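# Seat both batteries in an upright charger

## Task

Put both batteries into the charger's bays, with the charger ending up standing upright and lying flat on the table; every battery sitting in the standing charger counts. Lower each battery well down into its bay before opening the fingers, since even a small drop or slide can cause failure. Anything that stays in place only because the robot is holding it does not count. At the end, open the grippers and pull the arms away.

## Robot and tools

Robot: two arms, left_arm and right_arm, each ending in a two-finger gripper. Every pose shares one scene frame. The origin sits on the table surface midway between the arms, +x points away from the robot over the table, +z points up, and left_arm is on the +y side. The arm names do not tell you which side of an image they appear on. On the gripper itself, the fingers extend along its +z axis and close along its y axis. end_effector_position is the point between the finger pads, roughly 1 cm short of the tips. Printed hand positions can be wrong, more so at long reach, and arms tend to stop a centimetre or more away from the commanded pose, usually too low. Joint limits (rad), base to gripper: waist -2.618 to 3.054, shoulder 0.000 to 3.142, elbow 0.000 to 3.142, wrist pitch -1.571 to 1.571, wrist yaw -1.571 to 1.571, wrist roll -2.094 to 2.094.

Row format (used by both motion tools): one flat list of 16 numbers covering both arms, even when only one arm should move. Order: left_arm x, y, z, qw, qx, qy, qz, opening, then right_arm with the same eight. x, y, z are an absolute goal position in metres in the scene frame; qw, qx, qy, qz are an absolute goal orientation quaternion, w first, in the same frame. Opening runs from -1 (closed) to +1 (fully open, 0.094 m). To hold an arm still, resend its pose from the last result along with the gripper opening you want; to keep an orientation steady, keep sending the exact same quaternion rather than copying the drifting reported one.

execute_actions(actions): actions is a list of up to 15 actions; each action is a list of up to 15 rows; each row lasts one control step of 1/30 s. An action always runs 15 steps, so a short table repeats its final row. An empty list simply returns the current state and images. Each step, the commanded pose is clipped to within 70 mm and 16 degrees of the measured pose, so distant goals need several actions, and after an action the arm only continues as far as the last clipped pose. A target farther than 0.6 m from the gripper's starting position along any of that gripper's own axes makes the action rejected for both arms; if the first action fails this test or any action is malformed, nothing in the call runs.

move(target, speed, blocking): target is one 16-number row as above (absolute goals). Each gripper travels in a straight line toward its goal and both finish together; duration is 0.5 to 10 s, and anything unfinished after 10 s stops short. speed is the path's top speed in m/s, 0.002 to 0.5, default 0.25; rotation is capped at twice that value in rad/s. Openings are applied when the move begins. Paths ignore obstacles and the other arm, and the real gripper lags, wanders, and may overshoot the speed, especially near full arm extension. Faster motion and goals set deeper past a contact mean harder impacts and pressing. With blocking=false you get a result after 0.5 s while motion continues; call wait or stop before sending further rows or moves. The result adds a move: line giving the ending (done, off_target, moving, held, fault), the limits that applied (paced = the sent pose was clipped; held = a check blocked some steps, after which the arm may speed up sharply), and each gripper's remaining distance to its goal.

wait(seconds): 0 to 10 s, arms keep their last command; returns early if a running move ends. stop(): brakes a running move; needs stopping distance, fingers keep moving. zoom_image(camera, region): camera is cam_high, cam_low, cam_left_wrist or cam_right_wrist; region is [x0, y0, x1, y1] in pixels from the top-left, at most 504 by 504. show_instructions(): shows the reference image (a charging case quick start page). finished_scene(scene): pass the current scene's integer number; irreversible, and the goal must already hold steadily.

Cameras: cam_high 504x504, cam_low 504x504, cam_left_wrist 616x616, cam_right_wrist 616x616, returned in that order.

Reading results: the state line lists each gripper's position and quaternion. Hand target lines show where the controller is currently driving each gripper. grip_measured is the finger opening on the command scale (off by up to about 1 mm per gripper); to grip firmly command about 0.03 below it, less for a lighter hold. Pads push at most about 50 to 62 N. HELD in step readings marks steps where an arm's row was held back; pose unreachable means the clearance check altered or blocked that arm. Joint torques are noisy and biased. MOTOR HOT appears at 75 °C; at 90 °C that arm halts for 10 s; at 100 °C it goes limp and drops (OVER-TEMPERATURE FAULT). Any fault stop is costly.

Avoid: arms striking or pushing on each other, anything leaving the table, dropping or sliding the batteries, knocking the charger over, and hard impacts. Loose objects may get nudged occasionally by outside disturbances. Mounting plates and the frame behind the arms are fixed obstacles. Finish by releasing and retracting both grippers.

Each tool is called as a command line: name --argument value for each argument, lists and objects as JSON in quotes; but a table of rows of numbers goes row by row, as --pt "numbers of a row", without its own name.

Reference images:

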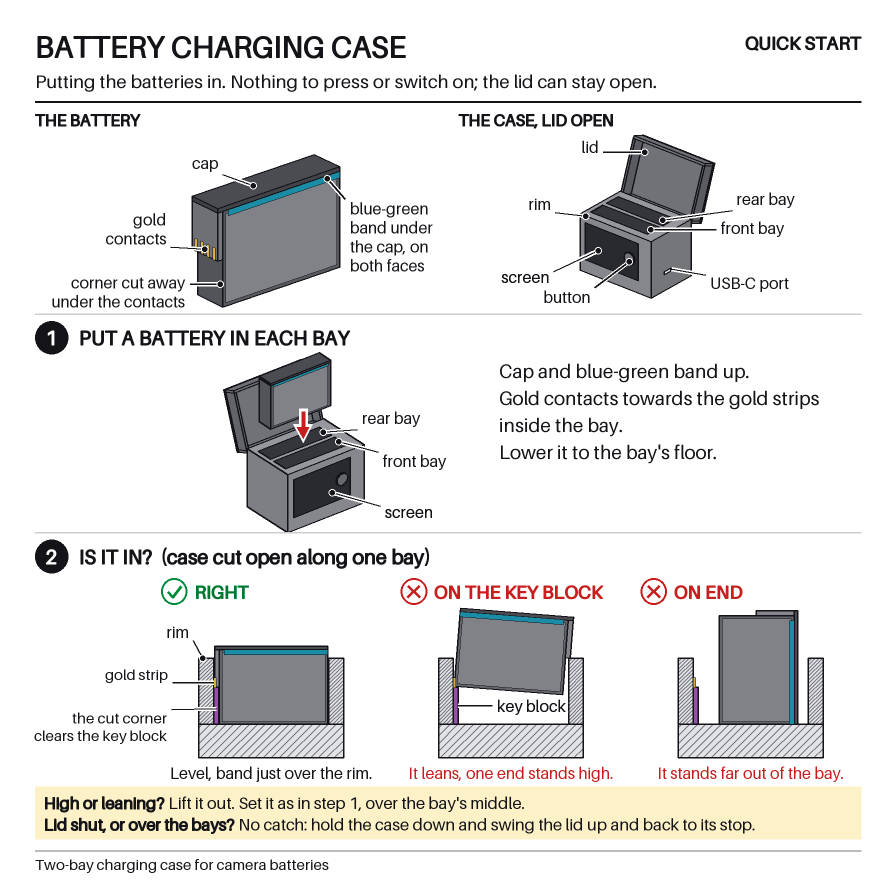

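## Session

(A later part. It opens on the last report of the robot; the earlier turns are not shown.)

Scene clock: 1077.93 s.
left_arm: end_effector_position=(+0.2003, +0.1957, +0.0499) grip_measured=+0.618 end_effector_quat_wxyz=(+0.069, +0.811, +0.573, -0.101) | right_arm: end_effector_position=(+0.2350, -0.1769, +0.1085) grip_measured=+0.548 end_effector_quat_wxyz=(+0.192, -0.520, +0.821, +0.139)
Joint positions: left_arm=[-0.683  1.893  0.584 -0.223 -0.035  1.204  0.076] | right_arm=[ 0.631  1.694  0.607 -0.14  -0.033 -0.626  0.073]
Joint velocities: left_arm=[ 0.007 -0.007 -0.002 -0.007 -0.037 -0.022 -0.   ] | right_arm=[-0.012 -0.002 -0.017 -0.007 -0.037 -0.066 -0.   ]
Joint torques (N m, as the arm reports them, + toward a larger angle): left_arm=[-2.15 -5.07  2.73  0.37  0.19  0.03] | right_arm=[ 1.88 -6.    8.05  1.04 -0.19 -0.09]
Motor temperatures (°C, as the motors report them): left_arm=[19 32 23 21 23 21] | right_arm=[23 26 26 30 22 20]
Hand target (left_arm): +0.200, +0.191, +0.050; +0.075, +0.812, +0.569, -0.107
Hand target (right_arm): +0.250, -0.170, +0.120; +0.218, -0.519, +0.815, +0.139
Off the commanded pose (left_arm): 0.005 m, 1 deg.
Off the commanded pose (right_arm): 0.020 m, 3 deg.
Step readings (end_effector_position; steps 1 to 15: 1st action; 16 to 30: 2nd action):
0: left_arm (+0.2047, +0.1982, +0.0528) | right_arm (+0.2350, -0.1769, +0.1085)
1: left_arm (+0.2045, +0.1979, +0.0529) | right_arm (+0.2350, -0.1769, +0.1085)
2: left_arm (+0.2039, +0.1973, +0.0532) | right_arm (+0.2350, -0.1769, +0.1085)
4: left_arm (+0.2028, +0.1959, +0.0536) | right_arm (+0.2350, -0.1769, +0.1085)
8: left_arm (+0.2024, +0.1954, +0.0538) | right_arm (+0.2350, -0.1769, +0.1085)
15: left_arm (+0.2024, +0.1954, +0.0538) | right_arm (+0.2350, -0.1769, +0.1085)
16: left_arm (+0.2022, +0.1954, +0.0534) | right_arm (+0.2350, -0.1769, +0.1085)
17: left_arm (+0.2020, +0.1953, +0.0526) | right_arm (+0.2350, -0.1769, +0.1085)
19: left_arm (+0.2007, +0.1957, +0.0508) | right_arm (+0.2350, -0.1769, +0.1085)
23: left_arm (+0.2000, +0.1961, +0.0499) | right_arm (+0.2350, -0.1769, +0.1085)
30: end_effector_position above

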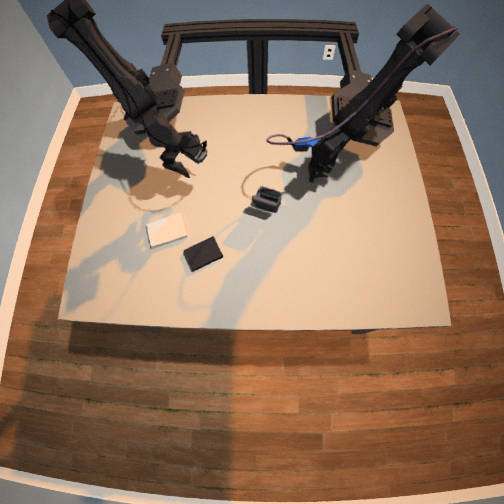

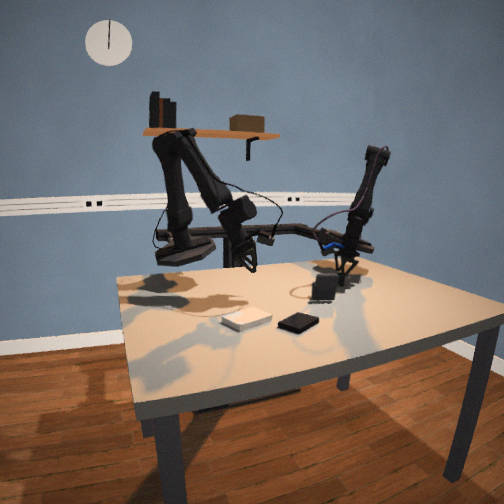

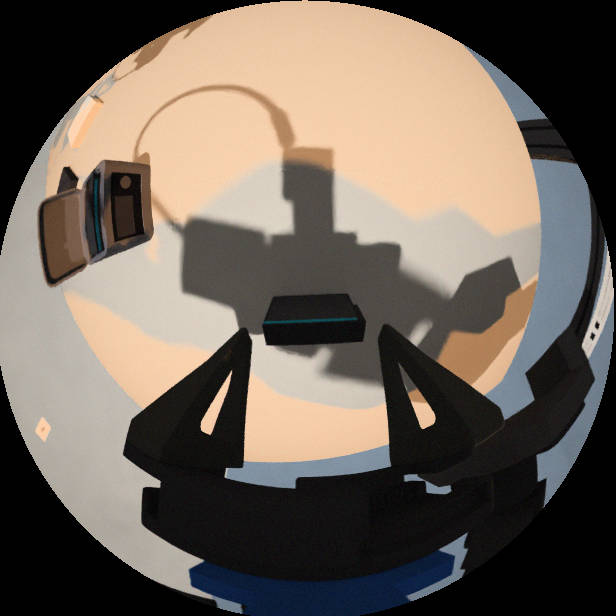

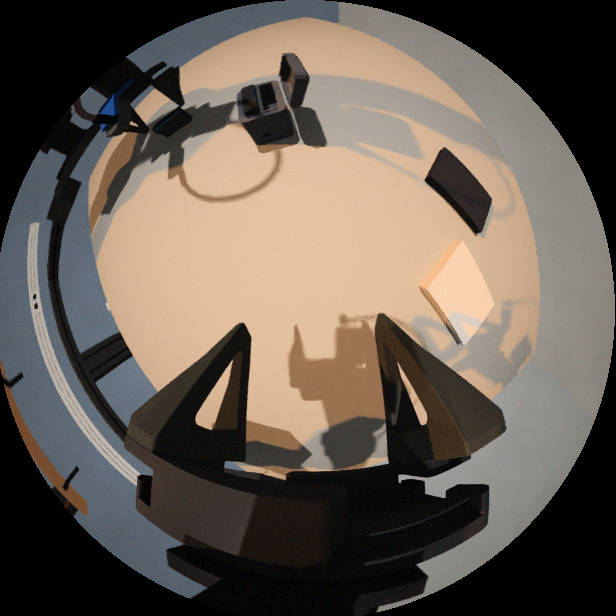

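execute_actions --actions '[[[0.196,0.182,0.052,0.075,0.812,0.569,-0.107,0.62,0.25,-0.17,0.12,0.218,-0.519,0.815,0.139,0.55]],[[0.199,0.187,0.050,0.075,0.812,0.569,-0.107,0.62,0.25,-0.17,0.12,0.218,-0.519,0.815,0.139,0.55]]]'

zoom_image --camera "cam_left_wrist" --region '[200,220,430,420]'

zoom_image --camera "cam_right_wrist" --region '[60,40,260,180]'

Scene clock: 1084.53 s.
left_arm: end_effector_position=(+0.1950, +0.1918, +0.0496) grip_measured=+0.618 end_effector_quat_wxyz=(+0.066, +0.813, +0.569, -0.102) | right_arm: end_effector_position=(+0.2350, -0.1769, +0.1085) grip_measured=+0.548 end_effector_quat_wxyz=(+0.192, -0.520, +0.821, +0.139)
Joint positions: left_arm=[-0.71   1.902  0.584 -0.222 -0.035  1.186  0.076] | right_arm=[ 0.631  1.694  0.607 -0.14  -0.033 -0.626  0.073]
Joint velocities: left_arm=[-0.007  0.002 -0.007  0.007 -0.022 -0.022  0.   ] | right_arm=[-0.007  0.002 -0.002 -0.051 -0.007 -0.081  0.001]
Joint torques (N m, as the arm reports them, + toward a larger angle): left_arm=[-1.07 -5.01  3.12  0.41  0.19  0.11] | right_arm=[ 1.84 -6.19  8.08  0.99 -0.19 -0.08]
Motor temperatures (°C, as the motors report them): left_arm=[19 32 23 21 23 21] | right_arm=[23 26 26 30 22 20]
Hand target (left_arm): +0.199, +0.187, +0.050; +0.075, +0.812, +0.569, -0.107
Hand target (right_arm): +0.250, -0.170, +0.120; +0.218, -0.519, +0.815, +0.139
Off the commanded pose (left_arm): 0.006 m, 1 deg.
Off the commanded pose (right_arm): 0.020 m, 3 deg.
Step readings (end_effector_position; steps 1 to 15: 1st action; 16 to 30: 2nd action):
0: left_arm (+0.2004, +0.1957, +0.0500) | right_arm (+0.2350, -0.1769, +0.1085)
1: left_arm (+0.2001, +0.1953, +0.0501) | right_arm (+0.2350, -0.1769, +0.1085)
2: left_arm (+0.1990, +0.1940, +0.0506) | right_arm (+0.2350, -0.1769, +0.1085)
4: left_arm (+0.1966, +0.1912, +0.0515) | right_arm (+0.2350, -0.1769, +0.1085)
8: left_arm (+0.1943, +0.1907, +0.0504) | right_arm (+0.2350, -0.1769, +0.1085)
15: left_arm (+0.1940, +0.1909, +0.0500) | right_arm (+0.2350, -0.1769, +0.1085)
16: left_arm (+0.1941, +0.1910, +0.0499) | right_arm (+0.2350, -0.1769, +0.1085)
17: left_arm (+0.1943, +0.1912, +0.0499) | right_arm (+0.2350, -0.1769, +0.1085)
19: left_arm (+0.1948, +0.1917, +0.0497) | right_arm (+0.2350, -0.1769, +0.1085)
23: left_arm (+0.1950, +0.1918, +0.0496) | right_arm (+0.2350, -0.1769, +0.1085)
30: end_effector_position above

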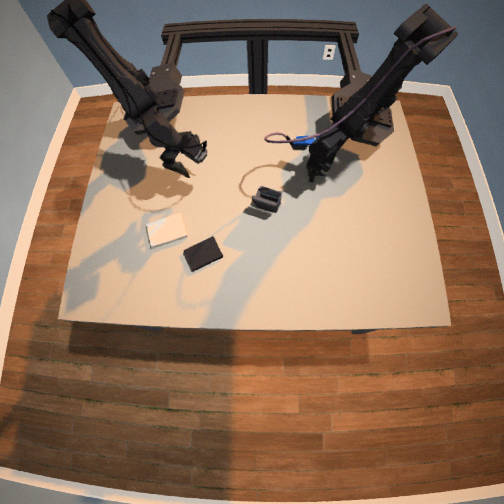

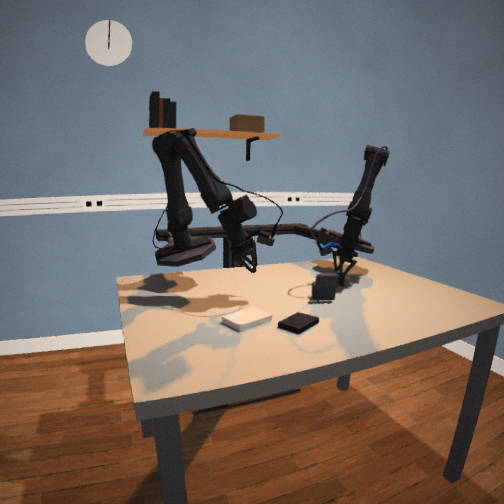

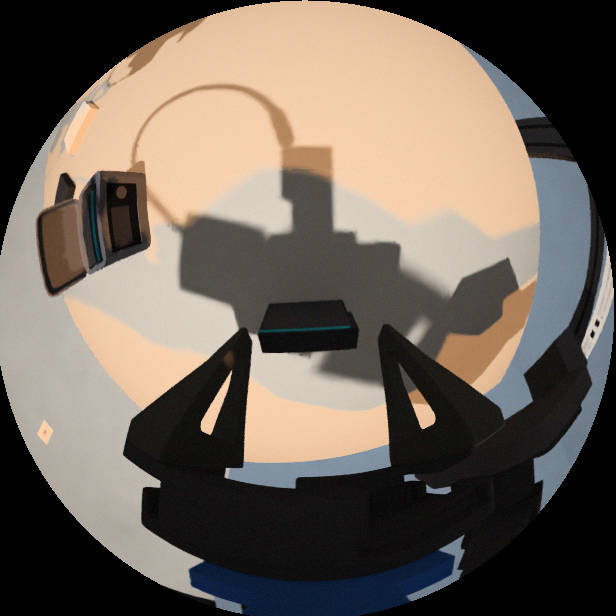

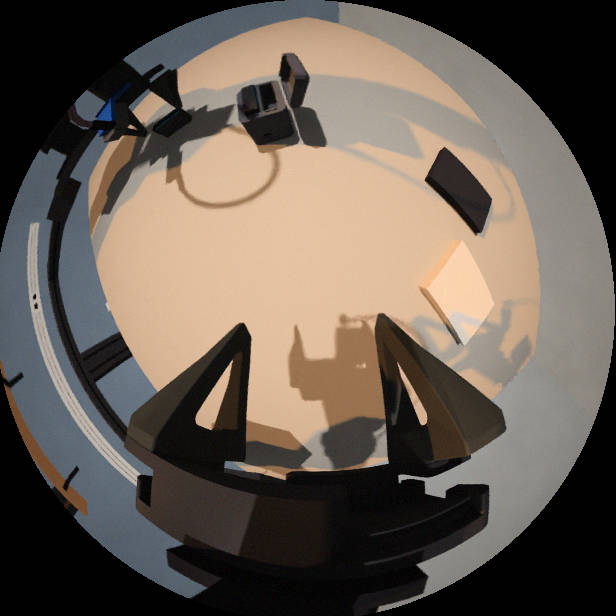

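Region (200, 220, 430, 420) of cam_left_wrist's 616x616 image, scaled by 2.191, with more detail than that image has; it fills the top 438 rows of this view, and the rest is white.

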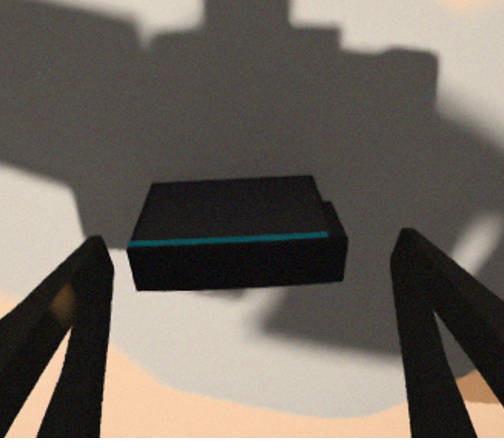

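Region (60, 40, 260, 180) of cam_right_wrist's 616x616 image, scaled by 2.520, with more detail than that image has; it fills the top 353 rows of this view, and the rest is white.

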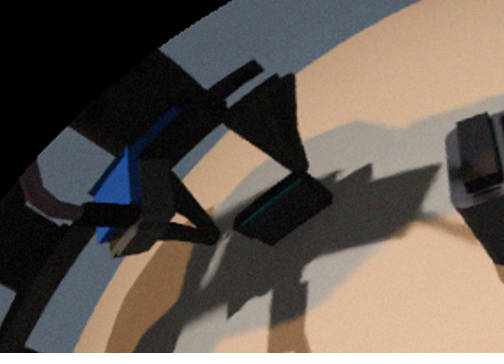

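execute_actions --actions '[[[0.204,0.185,0.051,0.075,0.812,0.569,-0.107,0.62,0.25,-0.17,0.12,0.218,-0.519,0.815,0.139,0.55]],[[0.202,0.186,0.046,0.075,0.812,0.569,-0.107,0.62,0.25,-0.17,0.12,0.218,-0.519,0.815,0.139,0.55]]]'

zoom_image --camera "cam_left_wrist" --region '[200,220,430,420]'

zoom_image --camera "cam_right_wrist" --region '[60,40,260,180]'

Scene clock: 1089.57 s.
left_arm: end_effector_position=(+0.1940, +0.1930, +0.0447) grip_measured=+0.618 end_effector_quat_wxyz=(+0.062, +0.815, +0.567, -0.103) | right_arm: end_effector_position=(+0.2350, -0.1769, +0.1085) grip_measured=+0.548 end_effector_quat_wxyz=(+0.192, -0.520, +0.821, +0.139)
Joint positions: left_arm=[-0.703  1.924  0.584 -0.209 -0.035  1.196  0.076] | right_arm=[ 0.631  1.694  0.607 -0.14  -0.033 -0.626  0.073]
Joint velocities: left_arm=[ 0.002 -0.002  0.007 -0.125  0.022  0.022 -0.   ] | right_arm=[ 0.022 -0.002 -0.002  0.007  0.007 -0.022 -0.   ]
Joint torques (N m, as the arm reports them, + toward a larger angle): left_arm=[-0.94 -5.16  3.55  0.36  0.23  0.07] | right_arm=[ 1.99 -6.11  8.07  1.   -0.18 -0.12]
Motor temperatures (°C, as the motors report them): left_arm=[19 32 23 21 23 21] | right_arm=[23 26 26 30 22 20]
Hand target (left_arm): +0.202, +0.186, +0.046; +0.075, +0.812, +0.569, -0.107
Hand target (right_arm): +0.250, -0.170, +0.120; +0.218, -0.519, +0.815, +0.139
Off the commanded pose (left_arm): 0.011 m, 2 deg.
Off the commanded pose (right_arm): 0.020 m, 3 deg.
Step readings (end_effector_position; steps 1 to 15: 1st action; 16 to 30: 2nd action):
0: left_arm (+0.1950, +0.1918, +0.0496) | right_arm (+0.2350, -0.1769, +0.1085)
1: left_arm (+0.1951, +0.1919, +0.0496) | right_arm (+0.2350, -0.1769, +0.1085)
2: left_arm (+0.1953, +0.1922, +0.0495) | right_arm (+0.2350, -0.1769, +0.1085)
4: left_arm (+0.1958, +0.1927, +0.0493) | right_arm (+0.2350, -0.1769, +0.1085)
8: left_arm (+0.1959, +0.1929, +0.0492) | right_arm (+0.2350, -0.1769, +0.1085)
15: left_arm (+0.1959, +0.1929, +0.0492) | right_arm (+0.2350, -0.1769, +0.1085)
16: left_arm (+0.1959, +0.1929, +0.0488) | right_arm (+0.2350, -0.1769, +0.1085)
17: left_arm (+0.1956, +0.1927, +0.0477) | right_arm (+0.2350, -0.1769, +0.1085)
19: left_arm (+0.1942, +0.1933, +0.0456) | right_arm (+0.2350, -0.1769, +0.1085)
23: left_arm (+0.1935, +0.1935, +0.0446) | right_arm (+0.2350, -0.1769, +0.1085)
30: end_effector_position above

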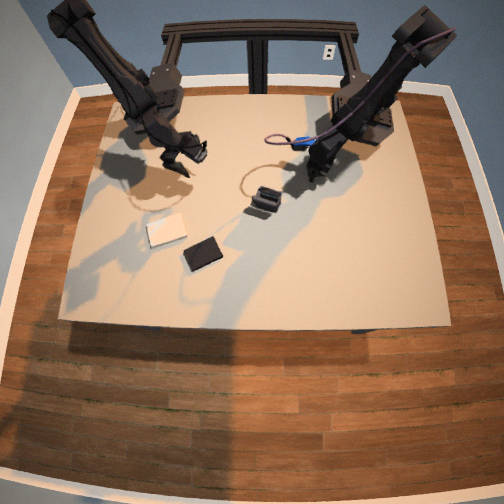

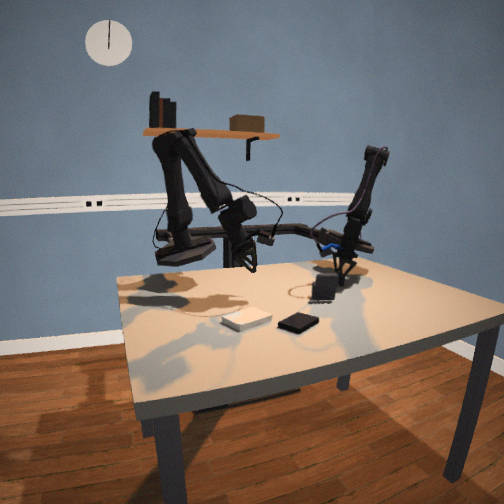

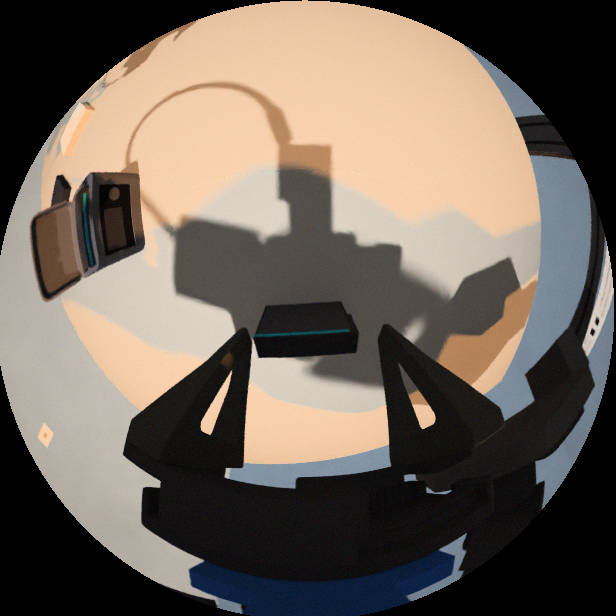

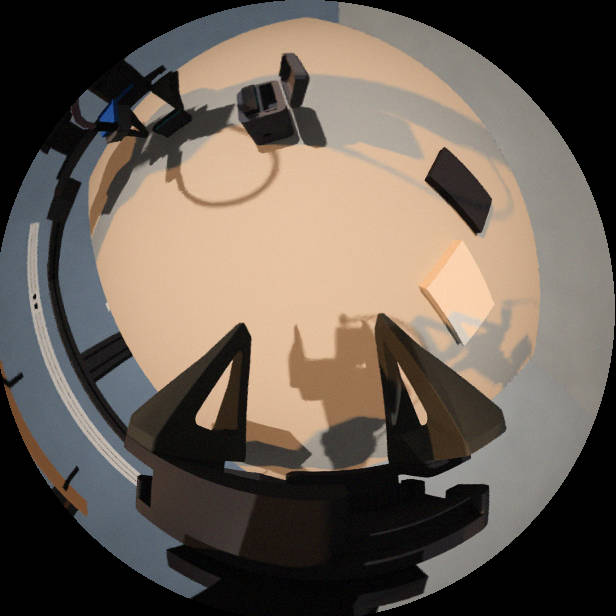

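Region (200, 220, 430, 420) of cam_left_wrist's 616x616 image, scaled by 2.191, with more detail than that image has; it fills the top 438 rows of this view, and the rest is white.

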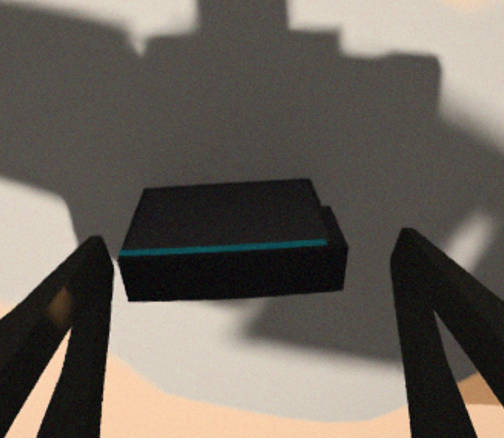

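Region (60, 40, 260, 180) of cam_right_wrist's 616x616 image, scaled by 2.520, with more detail than that image has; it fills the top 353 rows of this view, and the rest is white.

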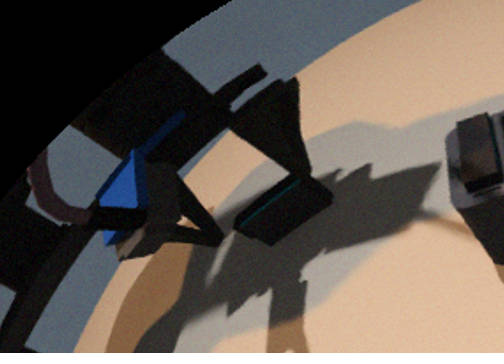

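execute_actions --actions '[[[0.199,0.186,0.08,0.075,0.812,0.569,-0.107,0.62,0.25,-0.17,0.12,0.218,-0.519,0.815,0.139,0.55]],[[0.198,0.187,0.062,0.075,0.812,0.569,-0.107,0.62,0.25,-0.17,0.12,0.218,-0.519,0.815,0.139,0.55]],[[0.198,0.187,0.054,0.075,0.812,0.569,-0.107,0.62,0.25,-0.17,0.12,0.218,-0.519,0.815,0.139,0.55]]]'

zoom_image --camera "cam_left_wrist" --region '[200,220,430,420]'

Scene clock: 1097.20 s.
left_arm: end_effector_position=(+0.2011, +0.1862, +0.0565) grip_measured=+0.618 end_effector_quat_wxyz=(+0.075, +0.812, +0.570, -0.100) | right_arm: end_effector_position=(+0.2350, -0.1769, +0.1085) grip_measured=+0.548 end_effector_quat_wxyz=(+0.192, -0.520, +0.821, +0.139)
Joint positions: left_arm=[-0.718  1.885  0.605 -0.241 -0.035  1.178  0.076] | right_arm=[ 0.631  1.694  0.607 -0.14  -0.033 -0.626  0.073]
Joint velocities: left_arm=[-0.012  0.007  0.007  0.037  0.051 -0.007  0.001] | right_arm=[-0.012  0.002 -0.002 -0.022 -0.022 -0.066 -0.   ]
Joint torques (N m, as the arm reports them, + toward a larger angle): left_arm=[-1.04 -5.17  2.    0.41  0.2   0.05] | right_arm=[ 1.83 -6.15  7.96  1.04 -0.21 -0.11]
Motor temperatures (°C, as the motors report them): left_arm=[19 32 23 21 23 21] | right_arm=[23 26 26 29 22 20]
Hand target (left_arm): +0.198, +0.187, +0.054; +0.075, +0.812, +0.569, -0.107
Hand target (right_arm): +0.250, -0.170, +0.120; +0.218, -0.519, +0.815, +0.139
Off the commanded pose (left_arm): 0.004 m, 1 deg.
Off the commanded pose (right_arm): 0.020 m, 3 deg.
Step readings (end_effector_position; steps 1 to 15: 1st action; 16 to 30: 2nd action; 31 to 45: 3rd action):
0: left_arm (+0.1942, +0.1929, +0.0447) | right_arm (+0.2350, -0.1769, +0.1085)
1: left_arm (+0.1939, +0.1936, +0.0469) | right_arm (+0.2350, -0.1769, +0.1085)
2: left_arm (+0.1930, +0.1947, +0.0518) | right_arm (+0.2350, -0.1769, +0.1085)
4: left_arm (+0.1955, +0.1932, +0.0627) | right_arm (+0.2350, -0.1769, +0.1085)
8: left_arm (+0.2004, +0.1901, +0.0717) | right_arm (+0.2350, -0.1769, +0.1085)
15: left_arm (+0.1952, +0.1949, +0.0711) | right_arm (+0.2350, -0.1769, +0.1085)
16: left_arm (+0.1954, +0.1945, +0.0704) | right_arm (+0.2350, -0.1769, +0.1085)
17: left_arm (+0.1959, +0.1933, +0.0686) | right_arm (+0.2350, -0.1769, +0.1085)
19: left_arm (+0.1956, +0.1922, +0.0649) | right_arm (+0.2350, -0.1769, +0.1085)
23: left_arm (+0.1965, +0.1907, +0.0630) | right_arm (+0.2350, -0.1769, +0.1085)
30: left_arm (+0.1986, +0.1888, +0.0633) | right_arm (+0.2350, -0.1769, +0.1085)
31: left_arm (+0.1989, +0.1884, +0.0626) | right_arm (+0.2350, -0.1769, +0.1085)
32: left_arm (+0.1995, +0.1879, +0.0611) | right_arm (+0.2350, -0.1769, +0.1085)
34: left_arm (+0.1992, +0.1880, +0.0579) | right_arm (+0.2350, -0.1769, +0.1085)
38: left_arm (+0.1996, +0.1876, +0.0563) | right_arm (+0.2350, -0.1769, +0.1085)
45: end_effector_position above

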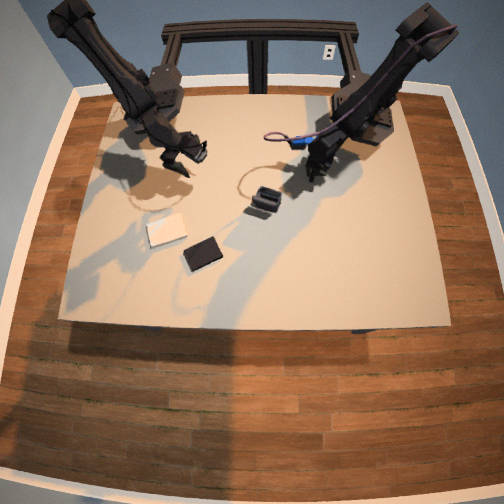

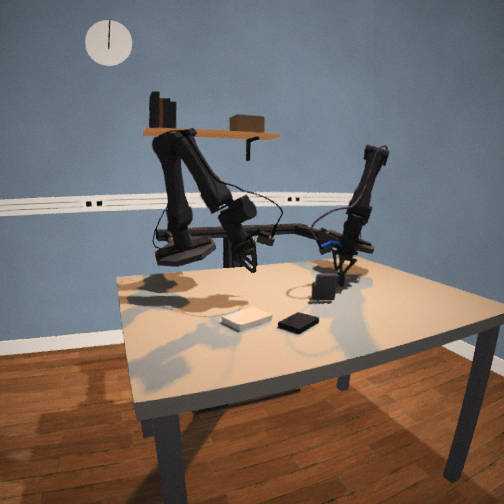

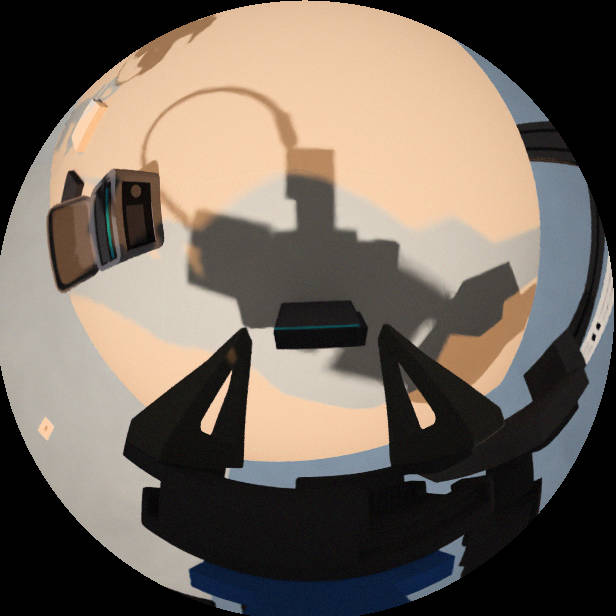

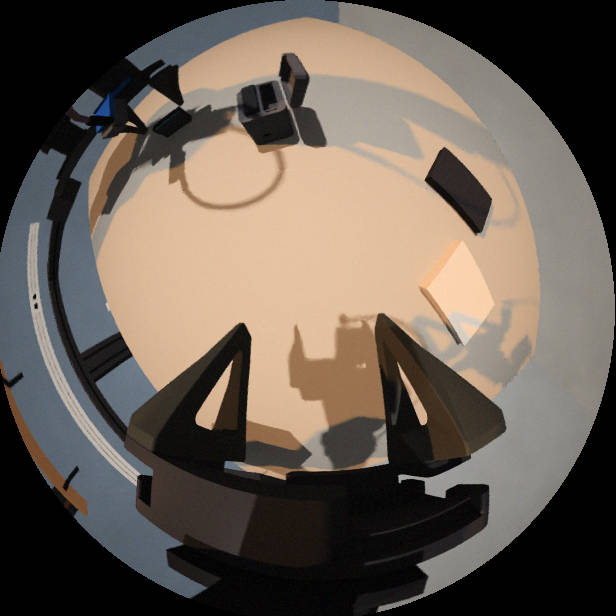

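Region (200, 220, 430, 420) of cam_left_wrist's 616x616 image, scaled by 2.191, with more detail than that image has; it fills the top 438 rows of this view, and the rest is white.

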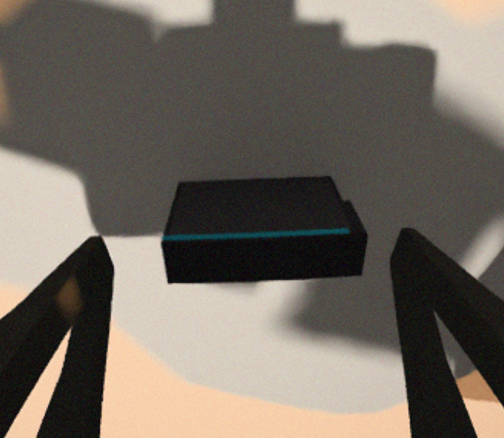

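execute_actions --actions '[[[0.198,0.191,0.047,0.075,0.812,0.569,-0.107,0.62,0.25,-0.17,0.12,0.218,-0.519,0.815,0.139,0.55]]]'

zoom_image --camera "cam_left_wrist" --region '[200,220,430,420]'

zoom_image --camera "cam_right_wrist" --region '[60,40,260,180]'

Scene clock: 1100.90 s.
left_arm: end_effector_position=(+0.2030, +0.1893, +0.0502) grip_measured=+0.618 end_effector_quat_wxyz=(+0.077, +0.811, +0.571, -0.100) | right_arm: end_effector_position=(+0.2350, -0.1769, +0.1085) grip_measured=+0.548 end_effector_quat_wxyz=(+0.192, -0.520, +0.821, +0.139)
Joint positions: left_arm=[-0.695  1.903  0.593 -0.206 -0.034  1.199  0.076] | right_arm=[ 0.631  1.694  0.607 -0.14  -0.033 -0.626  0.073]
Joint velocities: left_arm=[ 0.002 -0.017  0.017  0.037  0.051  0.022 -0.   ] | right_arm=[-0.022 -0.012  0.002 -0.095 -0.007 -0.081 -0.   ]
Joint torques (N m, as the arm reports them, + toward a larger angle): left_arm=[-1.25 -5.08  1.77  0.4   0.24  0.06] | right_arm=[ 1.89 -6.06  8.05  0.98 -0.18 -0.11]
Motor temperatures (°C, as the motors report them): left_arm=[19 32 23 21 23 21] | right_arm=[23 26 26 29 22 20]
Hand target (left_arm): +0.198, +0.191, +0.047; +0.075, +0.812, +0.569, -0.107
Hand target (right_arm): +0.250, -0.170, +0.120; +0.218, -0.519, +0.815, +0.139
Off the commanded pose (left_arm): 0.006 m, 1 deg.
Off the commanded pose (right_arm): 0.020 m, 3 deg.
Step readings (end_effector_position):
0: left_arm (+0.2014, +0.1860, +0.0566) | right_arm (+0.2350, -0.1769, +0.1085)
1: left_arm (+0.2016, +0.1861, +0.0560) | right_arm (+0.2350, -0.1769, +0.1085)
2: left_arm (+0.2025, +0.1864, +0.0549) | right_arm (+0.2350, -0.1769, +0.1085)
4: left_arm (+0.2027, +0.1887, +0.0521) | right_arm (+0.2350, -0.1769, +0.1085)
8: left_arm (+0.2017, +0.1904, +0.0501) | right_arm (+0.2350, -0.1769, +0.1085)
15: end_effector_position above

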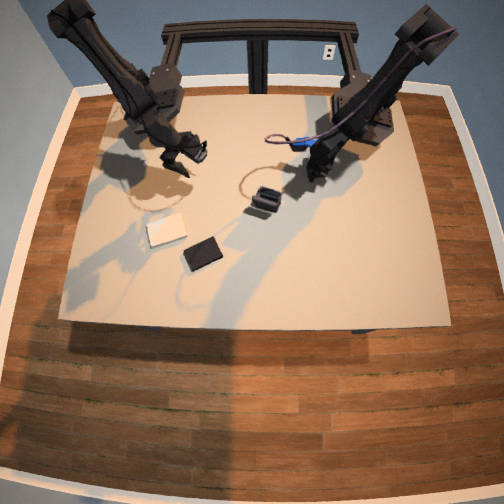

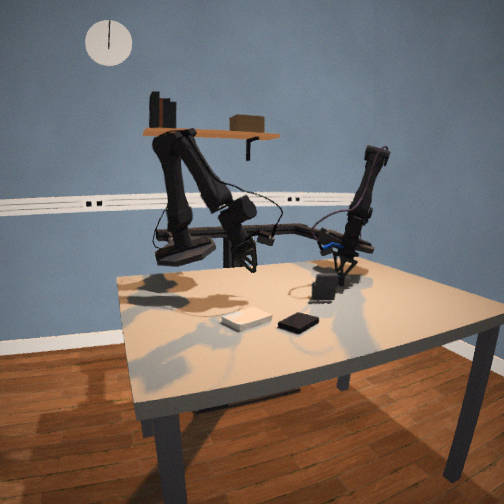

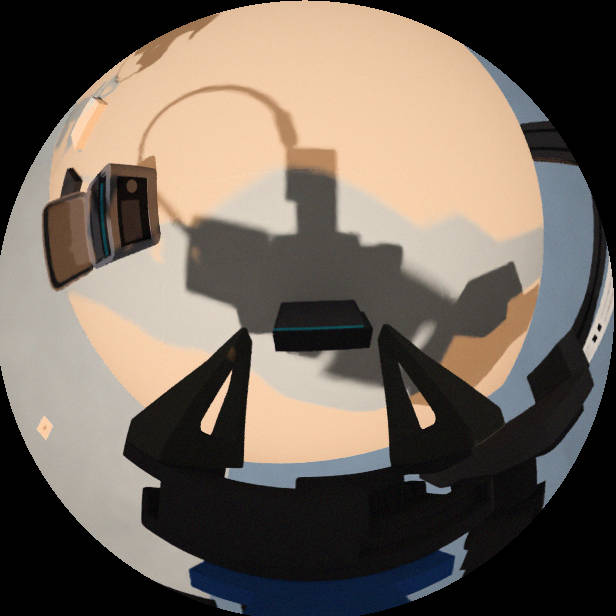

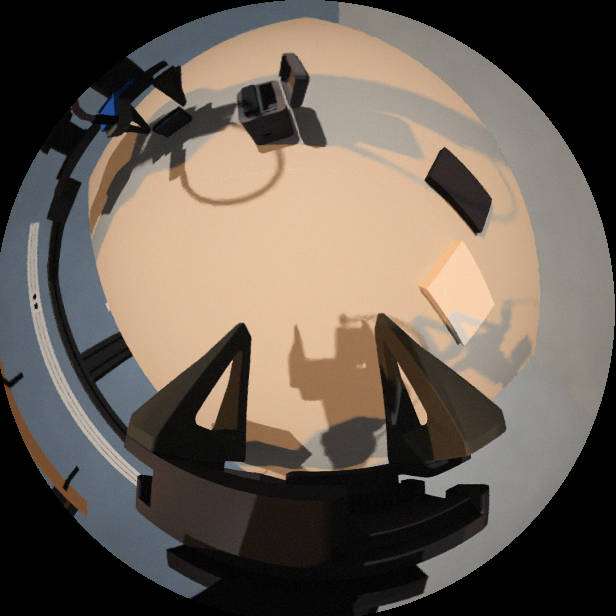

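Region (200, 220, 430, 420) of cam_left_wrist's 616x616 image, scaled by 2.191, with more detail than that image has; it fills the top 438 rows of this view, and the rest is white.

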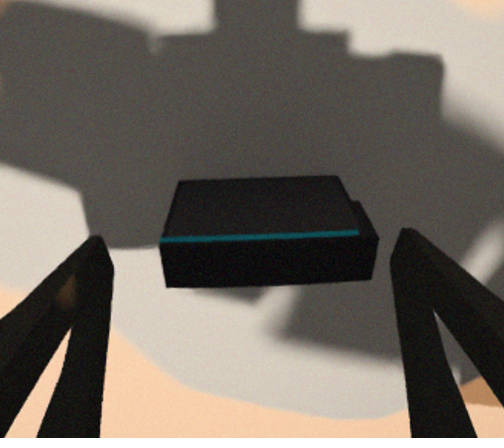

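Region (60, 40, 260, 180) of cam_right_wrist's 616x616 image, scaled by 2.520, with more detail than that image has; it fills the top 353 rows of this view, and the rest is white.

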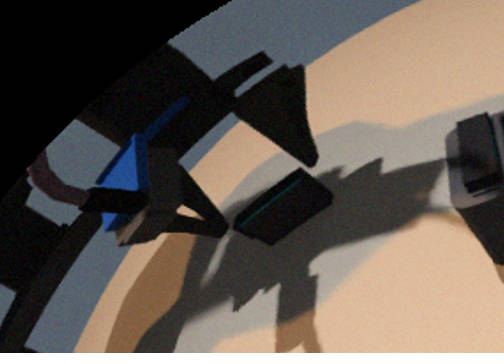

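execute_actions --actions '[[[0.197,0.192,0.044,0.075,0.812,0.569,-0.107,0.62,0.25,-0.17,0.12,0.218,-0.519,0.815,0.139,0.55]]]'

zoom_image --camera "cam_left_wrist" --region '[200,220,430,420]'

zoom_image --camera "cam_right_wrist" --region '[60,40,260,180]'

Scene clock: 1104.73 s.
left_arm: end_effector_position=(+0.2049, +0.1871, +0.0491) grip_measured=+0.618 end_effector_quat_wxyz=(+0.082, +0.812, +0.570, -0.098) | right_arm: end_effector_position=(+0.2350, -0.1769, +0.1085) grip_measured=+0.548 end_effector_quat_wxyz=(+0.192, -0.520, +0.821, +0.139)
Joint positions: left_arm=[-0.695  1.91   0.593 -0.189 -0.034  1.202  0.076] | right_arm=[ 0.631  1.694  0.607 -0.14  -0.033 -0.626  0.073]
Joint velocities: left_arm=[ 0.002  0.017 -0.012  0.007 -0.022  0.022 -0.   ] | right_arm=[ 0.007  0.012 -0.002 -0.022 -0.022  0.022  0.   ]
Joint torques (N m, as the arm reports them, + toward a larger angle): left_arm=[-0.97 -5.23  1.2   0.44  0.2   0.05] | right_arm=[ 1.93 -6.01  8.06  1.02 -0.2  -0.09]
Motor temperatures (°C, as the motors report them): left_arm=[19 32 23 21 23 21] | right_arm=[23 26 26 29 22 20]
Hand target (left_arm): +0.197, +0.192, +0.044; +0.075, +0.812, +0.569, -0.107
Hand target (right_arm): +0.250, -0.170, +0.120; +0.218, -0.519, +0.815, +0.139
Off the commanded pose (left_arm): 0.011 m, 1 deg.
Off the commanded pose (right_arm): 0.020 m, 3 deg.
Step readings (end_effector_position):
0: left_arm (+0.2033, +0.1890, +0.0503) | right_arm (+0.2350, -0.1769, +0.1085)
1: left_arm (+0.2036, +0.1888, +0.0503) | right_arm (+0.2350, -0.1769, +0.1085)
2: left_arm (+0.2039, +0.1884, +0.0501) | right_arm (+0.2350, -0.1769, +0.1085)
4: left_arm (+0.2043, +0.1879, +0.0496) | right_arm (+0.2350, -0.1769, +0.1085)
8: left_arm (+0.2044, +0.1876, +0.0490) | right_arm (+0.2350, -0.1769, +0.1085)
15: end_effector_position above

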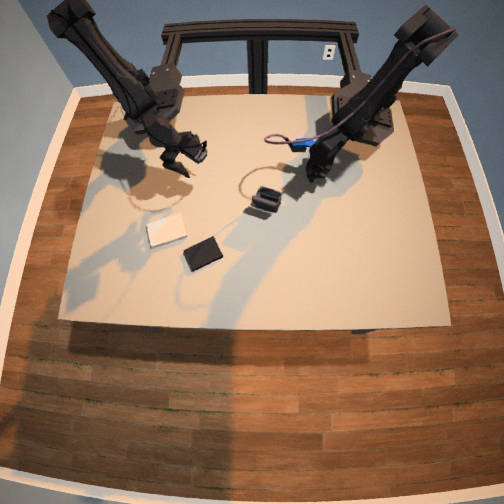

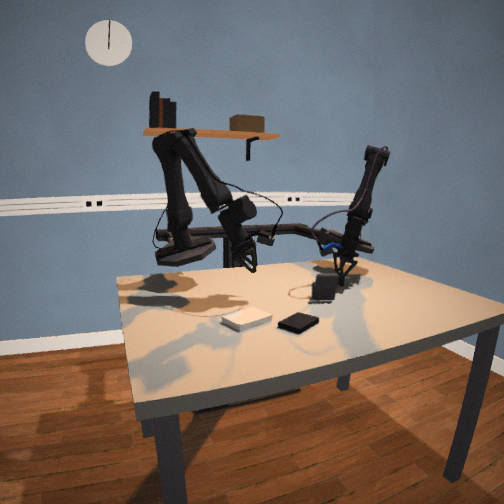

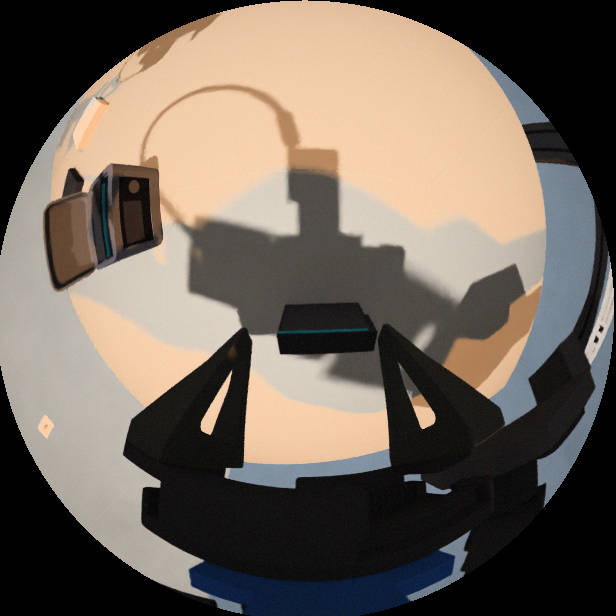

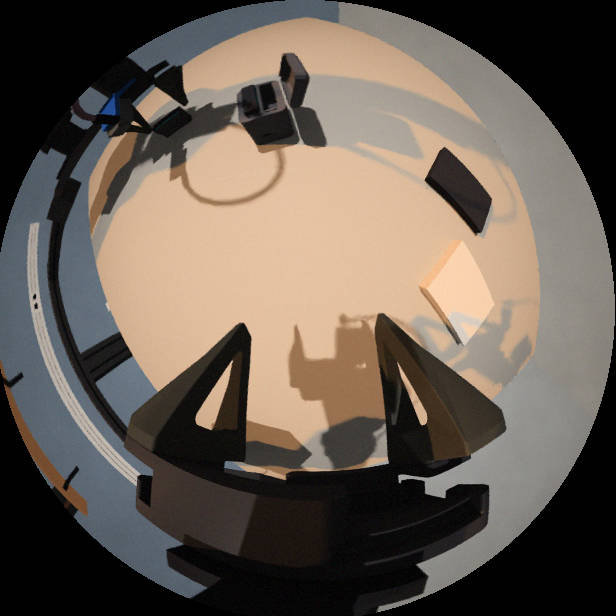

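Region (200, 220, 430, 420) of cam_left_wrist's 616x616 image, scaled by 2.191, with more detail than that image has; it fills the top 438 rows of this view, and the rest is white.

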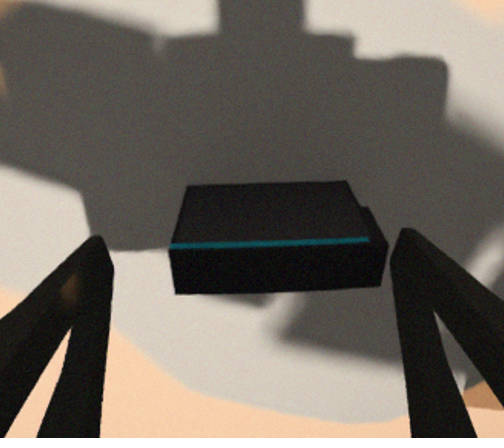

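Region (60, 40, 260, 180) of cam_right_wrist's 616x616 image, scaled by 2.520, with more detail than that image has; it fills the top 353 rows of this view, and the rest is white.

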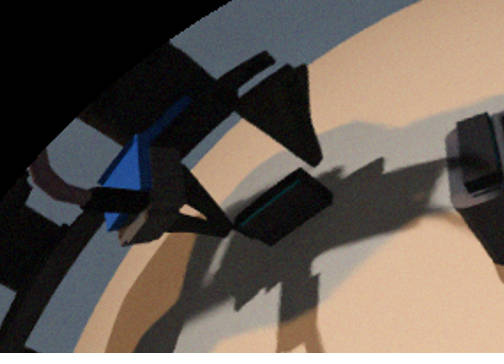

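execute_actions --actions '[[[0.191,0.196,0.047,0.075,0.812,0.569,-0.107,0.62,0.25,-0.17,0.12,0.218,-0.519,0.815,0.139,0.55]]]'

zoom_image --camera "cam_left_wrist" --region '[200,220,430,420]'

zoom_image --camera "cam_right_wrist" --region '[60,40,260,180]'

Scene clock: 1108.03 s.
left_arm: end_effector_position=(+0.1922, +0.1966, +0.0436) grip_measured=+0.618 end_effector_quat_wxyz=(+0.068, +0.814, +0.568, -0.102) | right_arm: end_effector_position=(+0.2350, -0.1769, +0.1085) grip_measured=+0.548 end_effector_quat_wxyz=(+0.192, -0.520, +0.821, +0.139)
Joint positions: left_arm=[-0.695  1.91   0.555 -0.18  -0.034  1.202  0.076] | right_arm=[ 0.631  1.694  0.607 -0.14  -0.033 -0.626  0.073]
Joint velocities: left_arm=[-0.007 -0.002  0.002  0.022  0.007  0.051 -0.   ] | right_arm=[ 0.012 -0.007  0.007  0.051  0.022 -0.051 -0.   ]
Joint torques (N m, as the arm reports them, + toward a larger angle): left_arm=[-1.46 -7.64  1.63  0.32  0.2   0.02] | right_arm=[ 1.93 -6.07  8.05  1.01 -0.18 -0.13]
Motor temperatures (°C, as the motors report them): left_arm=[19 32 23 21 23 21] | right_arm=[23 26 26 29 22 20]
Hand target (left_arm): +0.191, +0.196, +0.047; +0.075, +0.812, +0.569, -0.107
Hand target (right_arm): +0.250, -0.170, +0.120; +0.218, -0.519, +0.815, +0.139
Off the commanded pose (left_arm): 0.004 m, 1 deg.
Off the commanded pose (right_arm): 0.020 m, 3 deg.
Step readings (end_effector_position):
0: left_arm (+0.2051, +0.1870, +0.0491) | right_arm (+0.2350, -0.1769, +0.1085)
1: left_arm (+0.2043, +0.1875, +0.0486) | right_arm (+0.2350, -0.1769, +0.1085)
2: left_arm (+0.2027, +0.1886, +0.0477) | right_arm (+0.2350, -0.1769, +0.1085)
4: left_arm (+0.1971, +0.1928, +0.0454) | right_arm (+0.2350, -0.1769, +0.1085)
8: left_arm (+0.1922, +0.1966, +0.0436) | right_arm (+0.2350, -0.1769, +0.1085)
15: end_effector_position above

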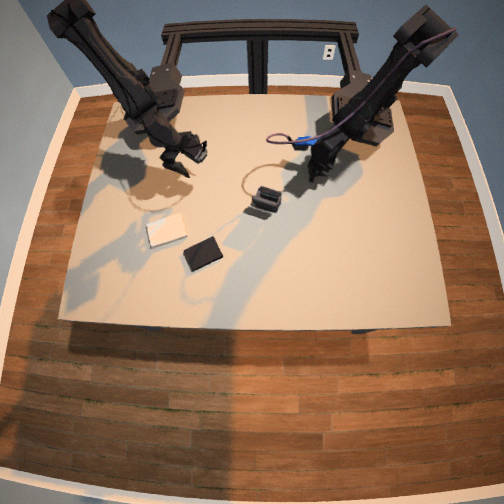

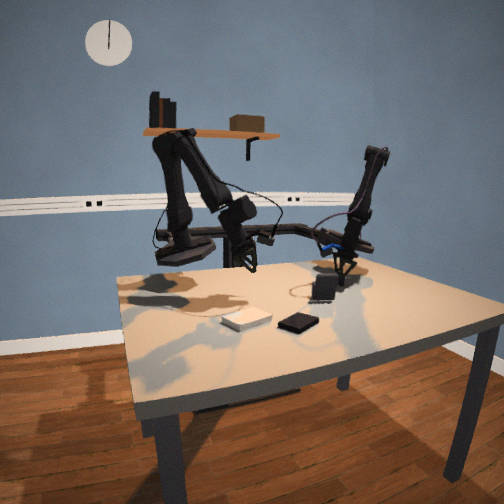

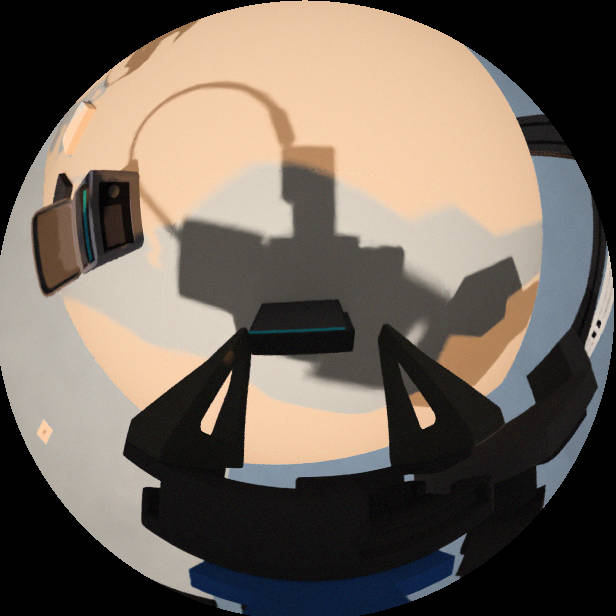

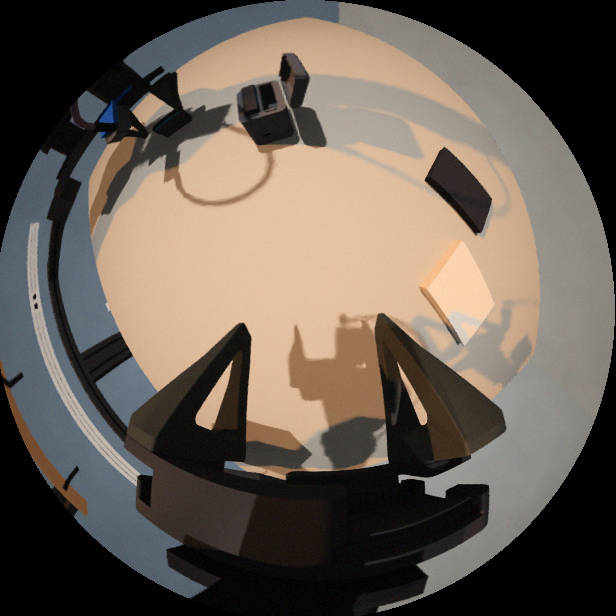

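Region (200, 220, 430, 420) of cam_left_wrist's 616x616 image, scaled by 2.191, with more detail than that image has; it fills the top 438 rows of this view, and the rest is white.

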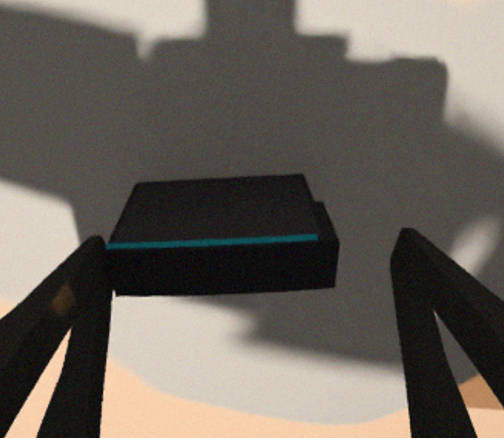

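Region (60, 40, 260, 180) of cam_right_wrist's 616x616 image, scaled by 2.520, with more detail than that image has; it fills the top 353 rows of this view, and the rest is white.

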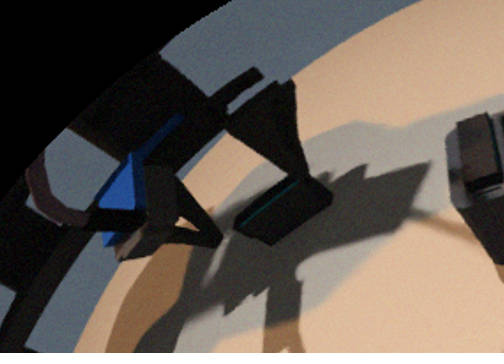

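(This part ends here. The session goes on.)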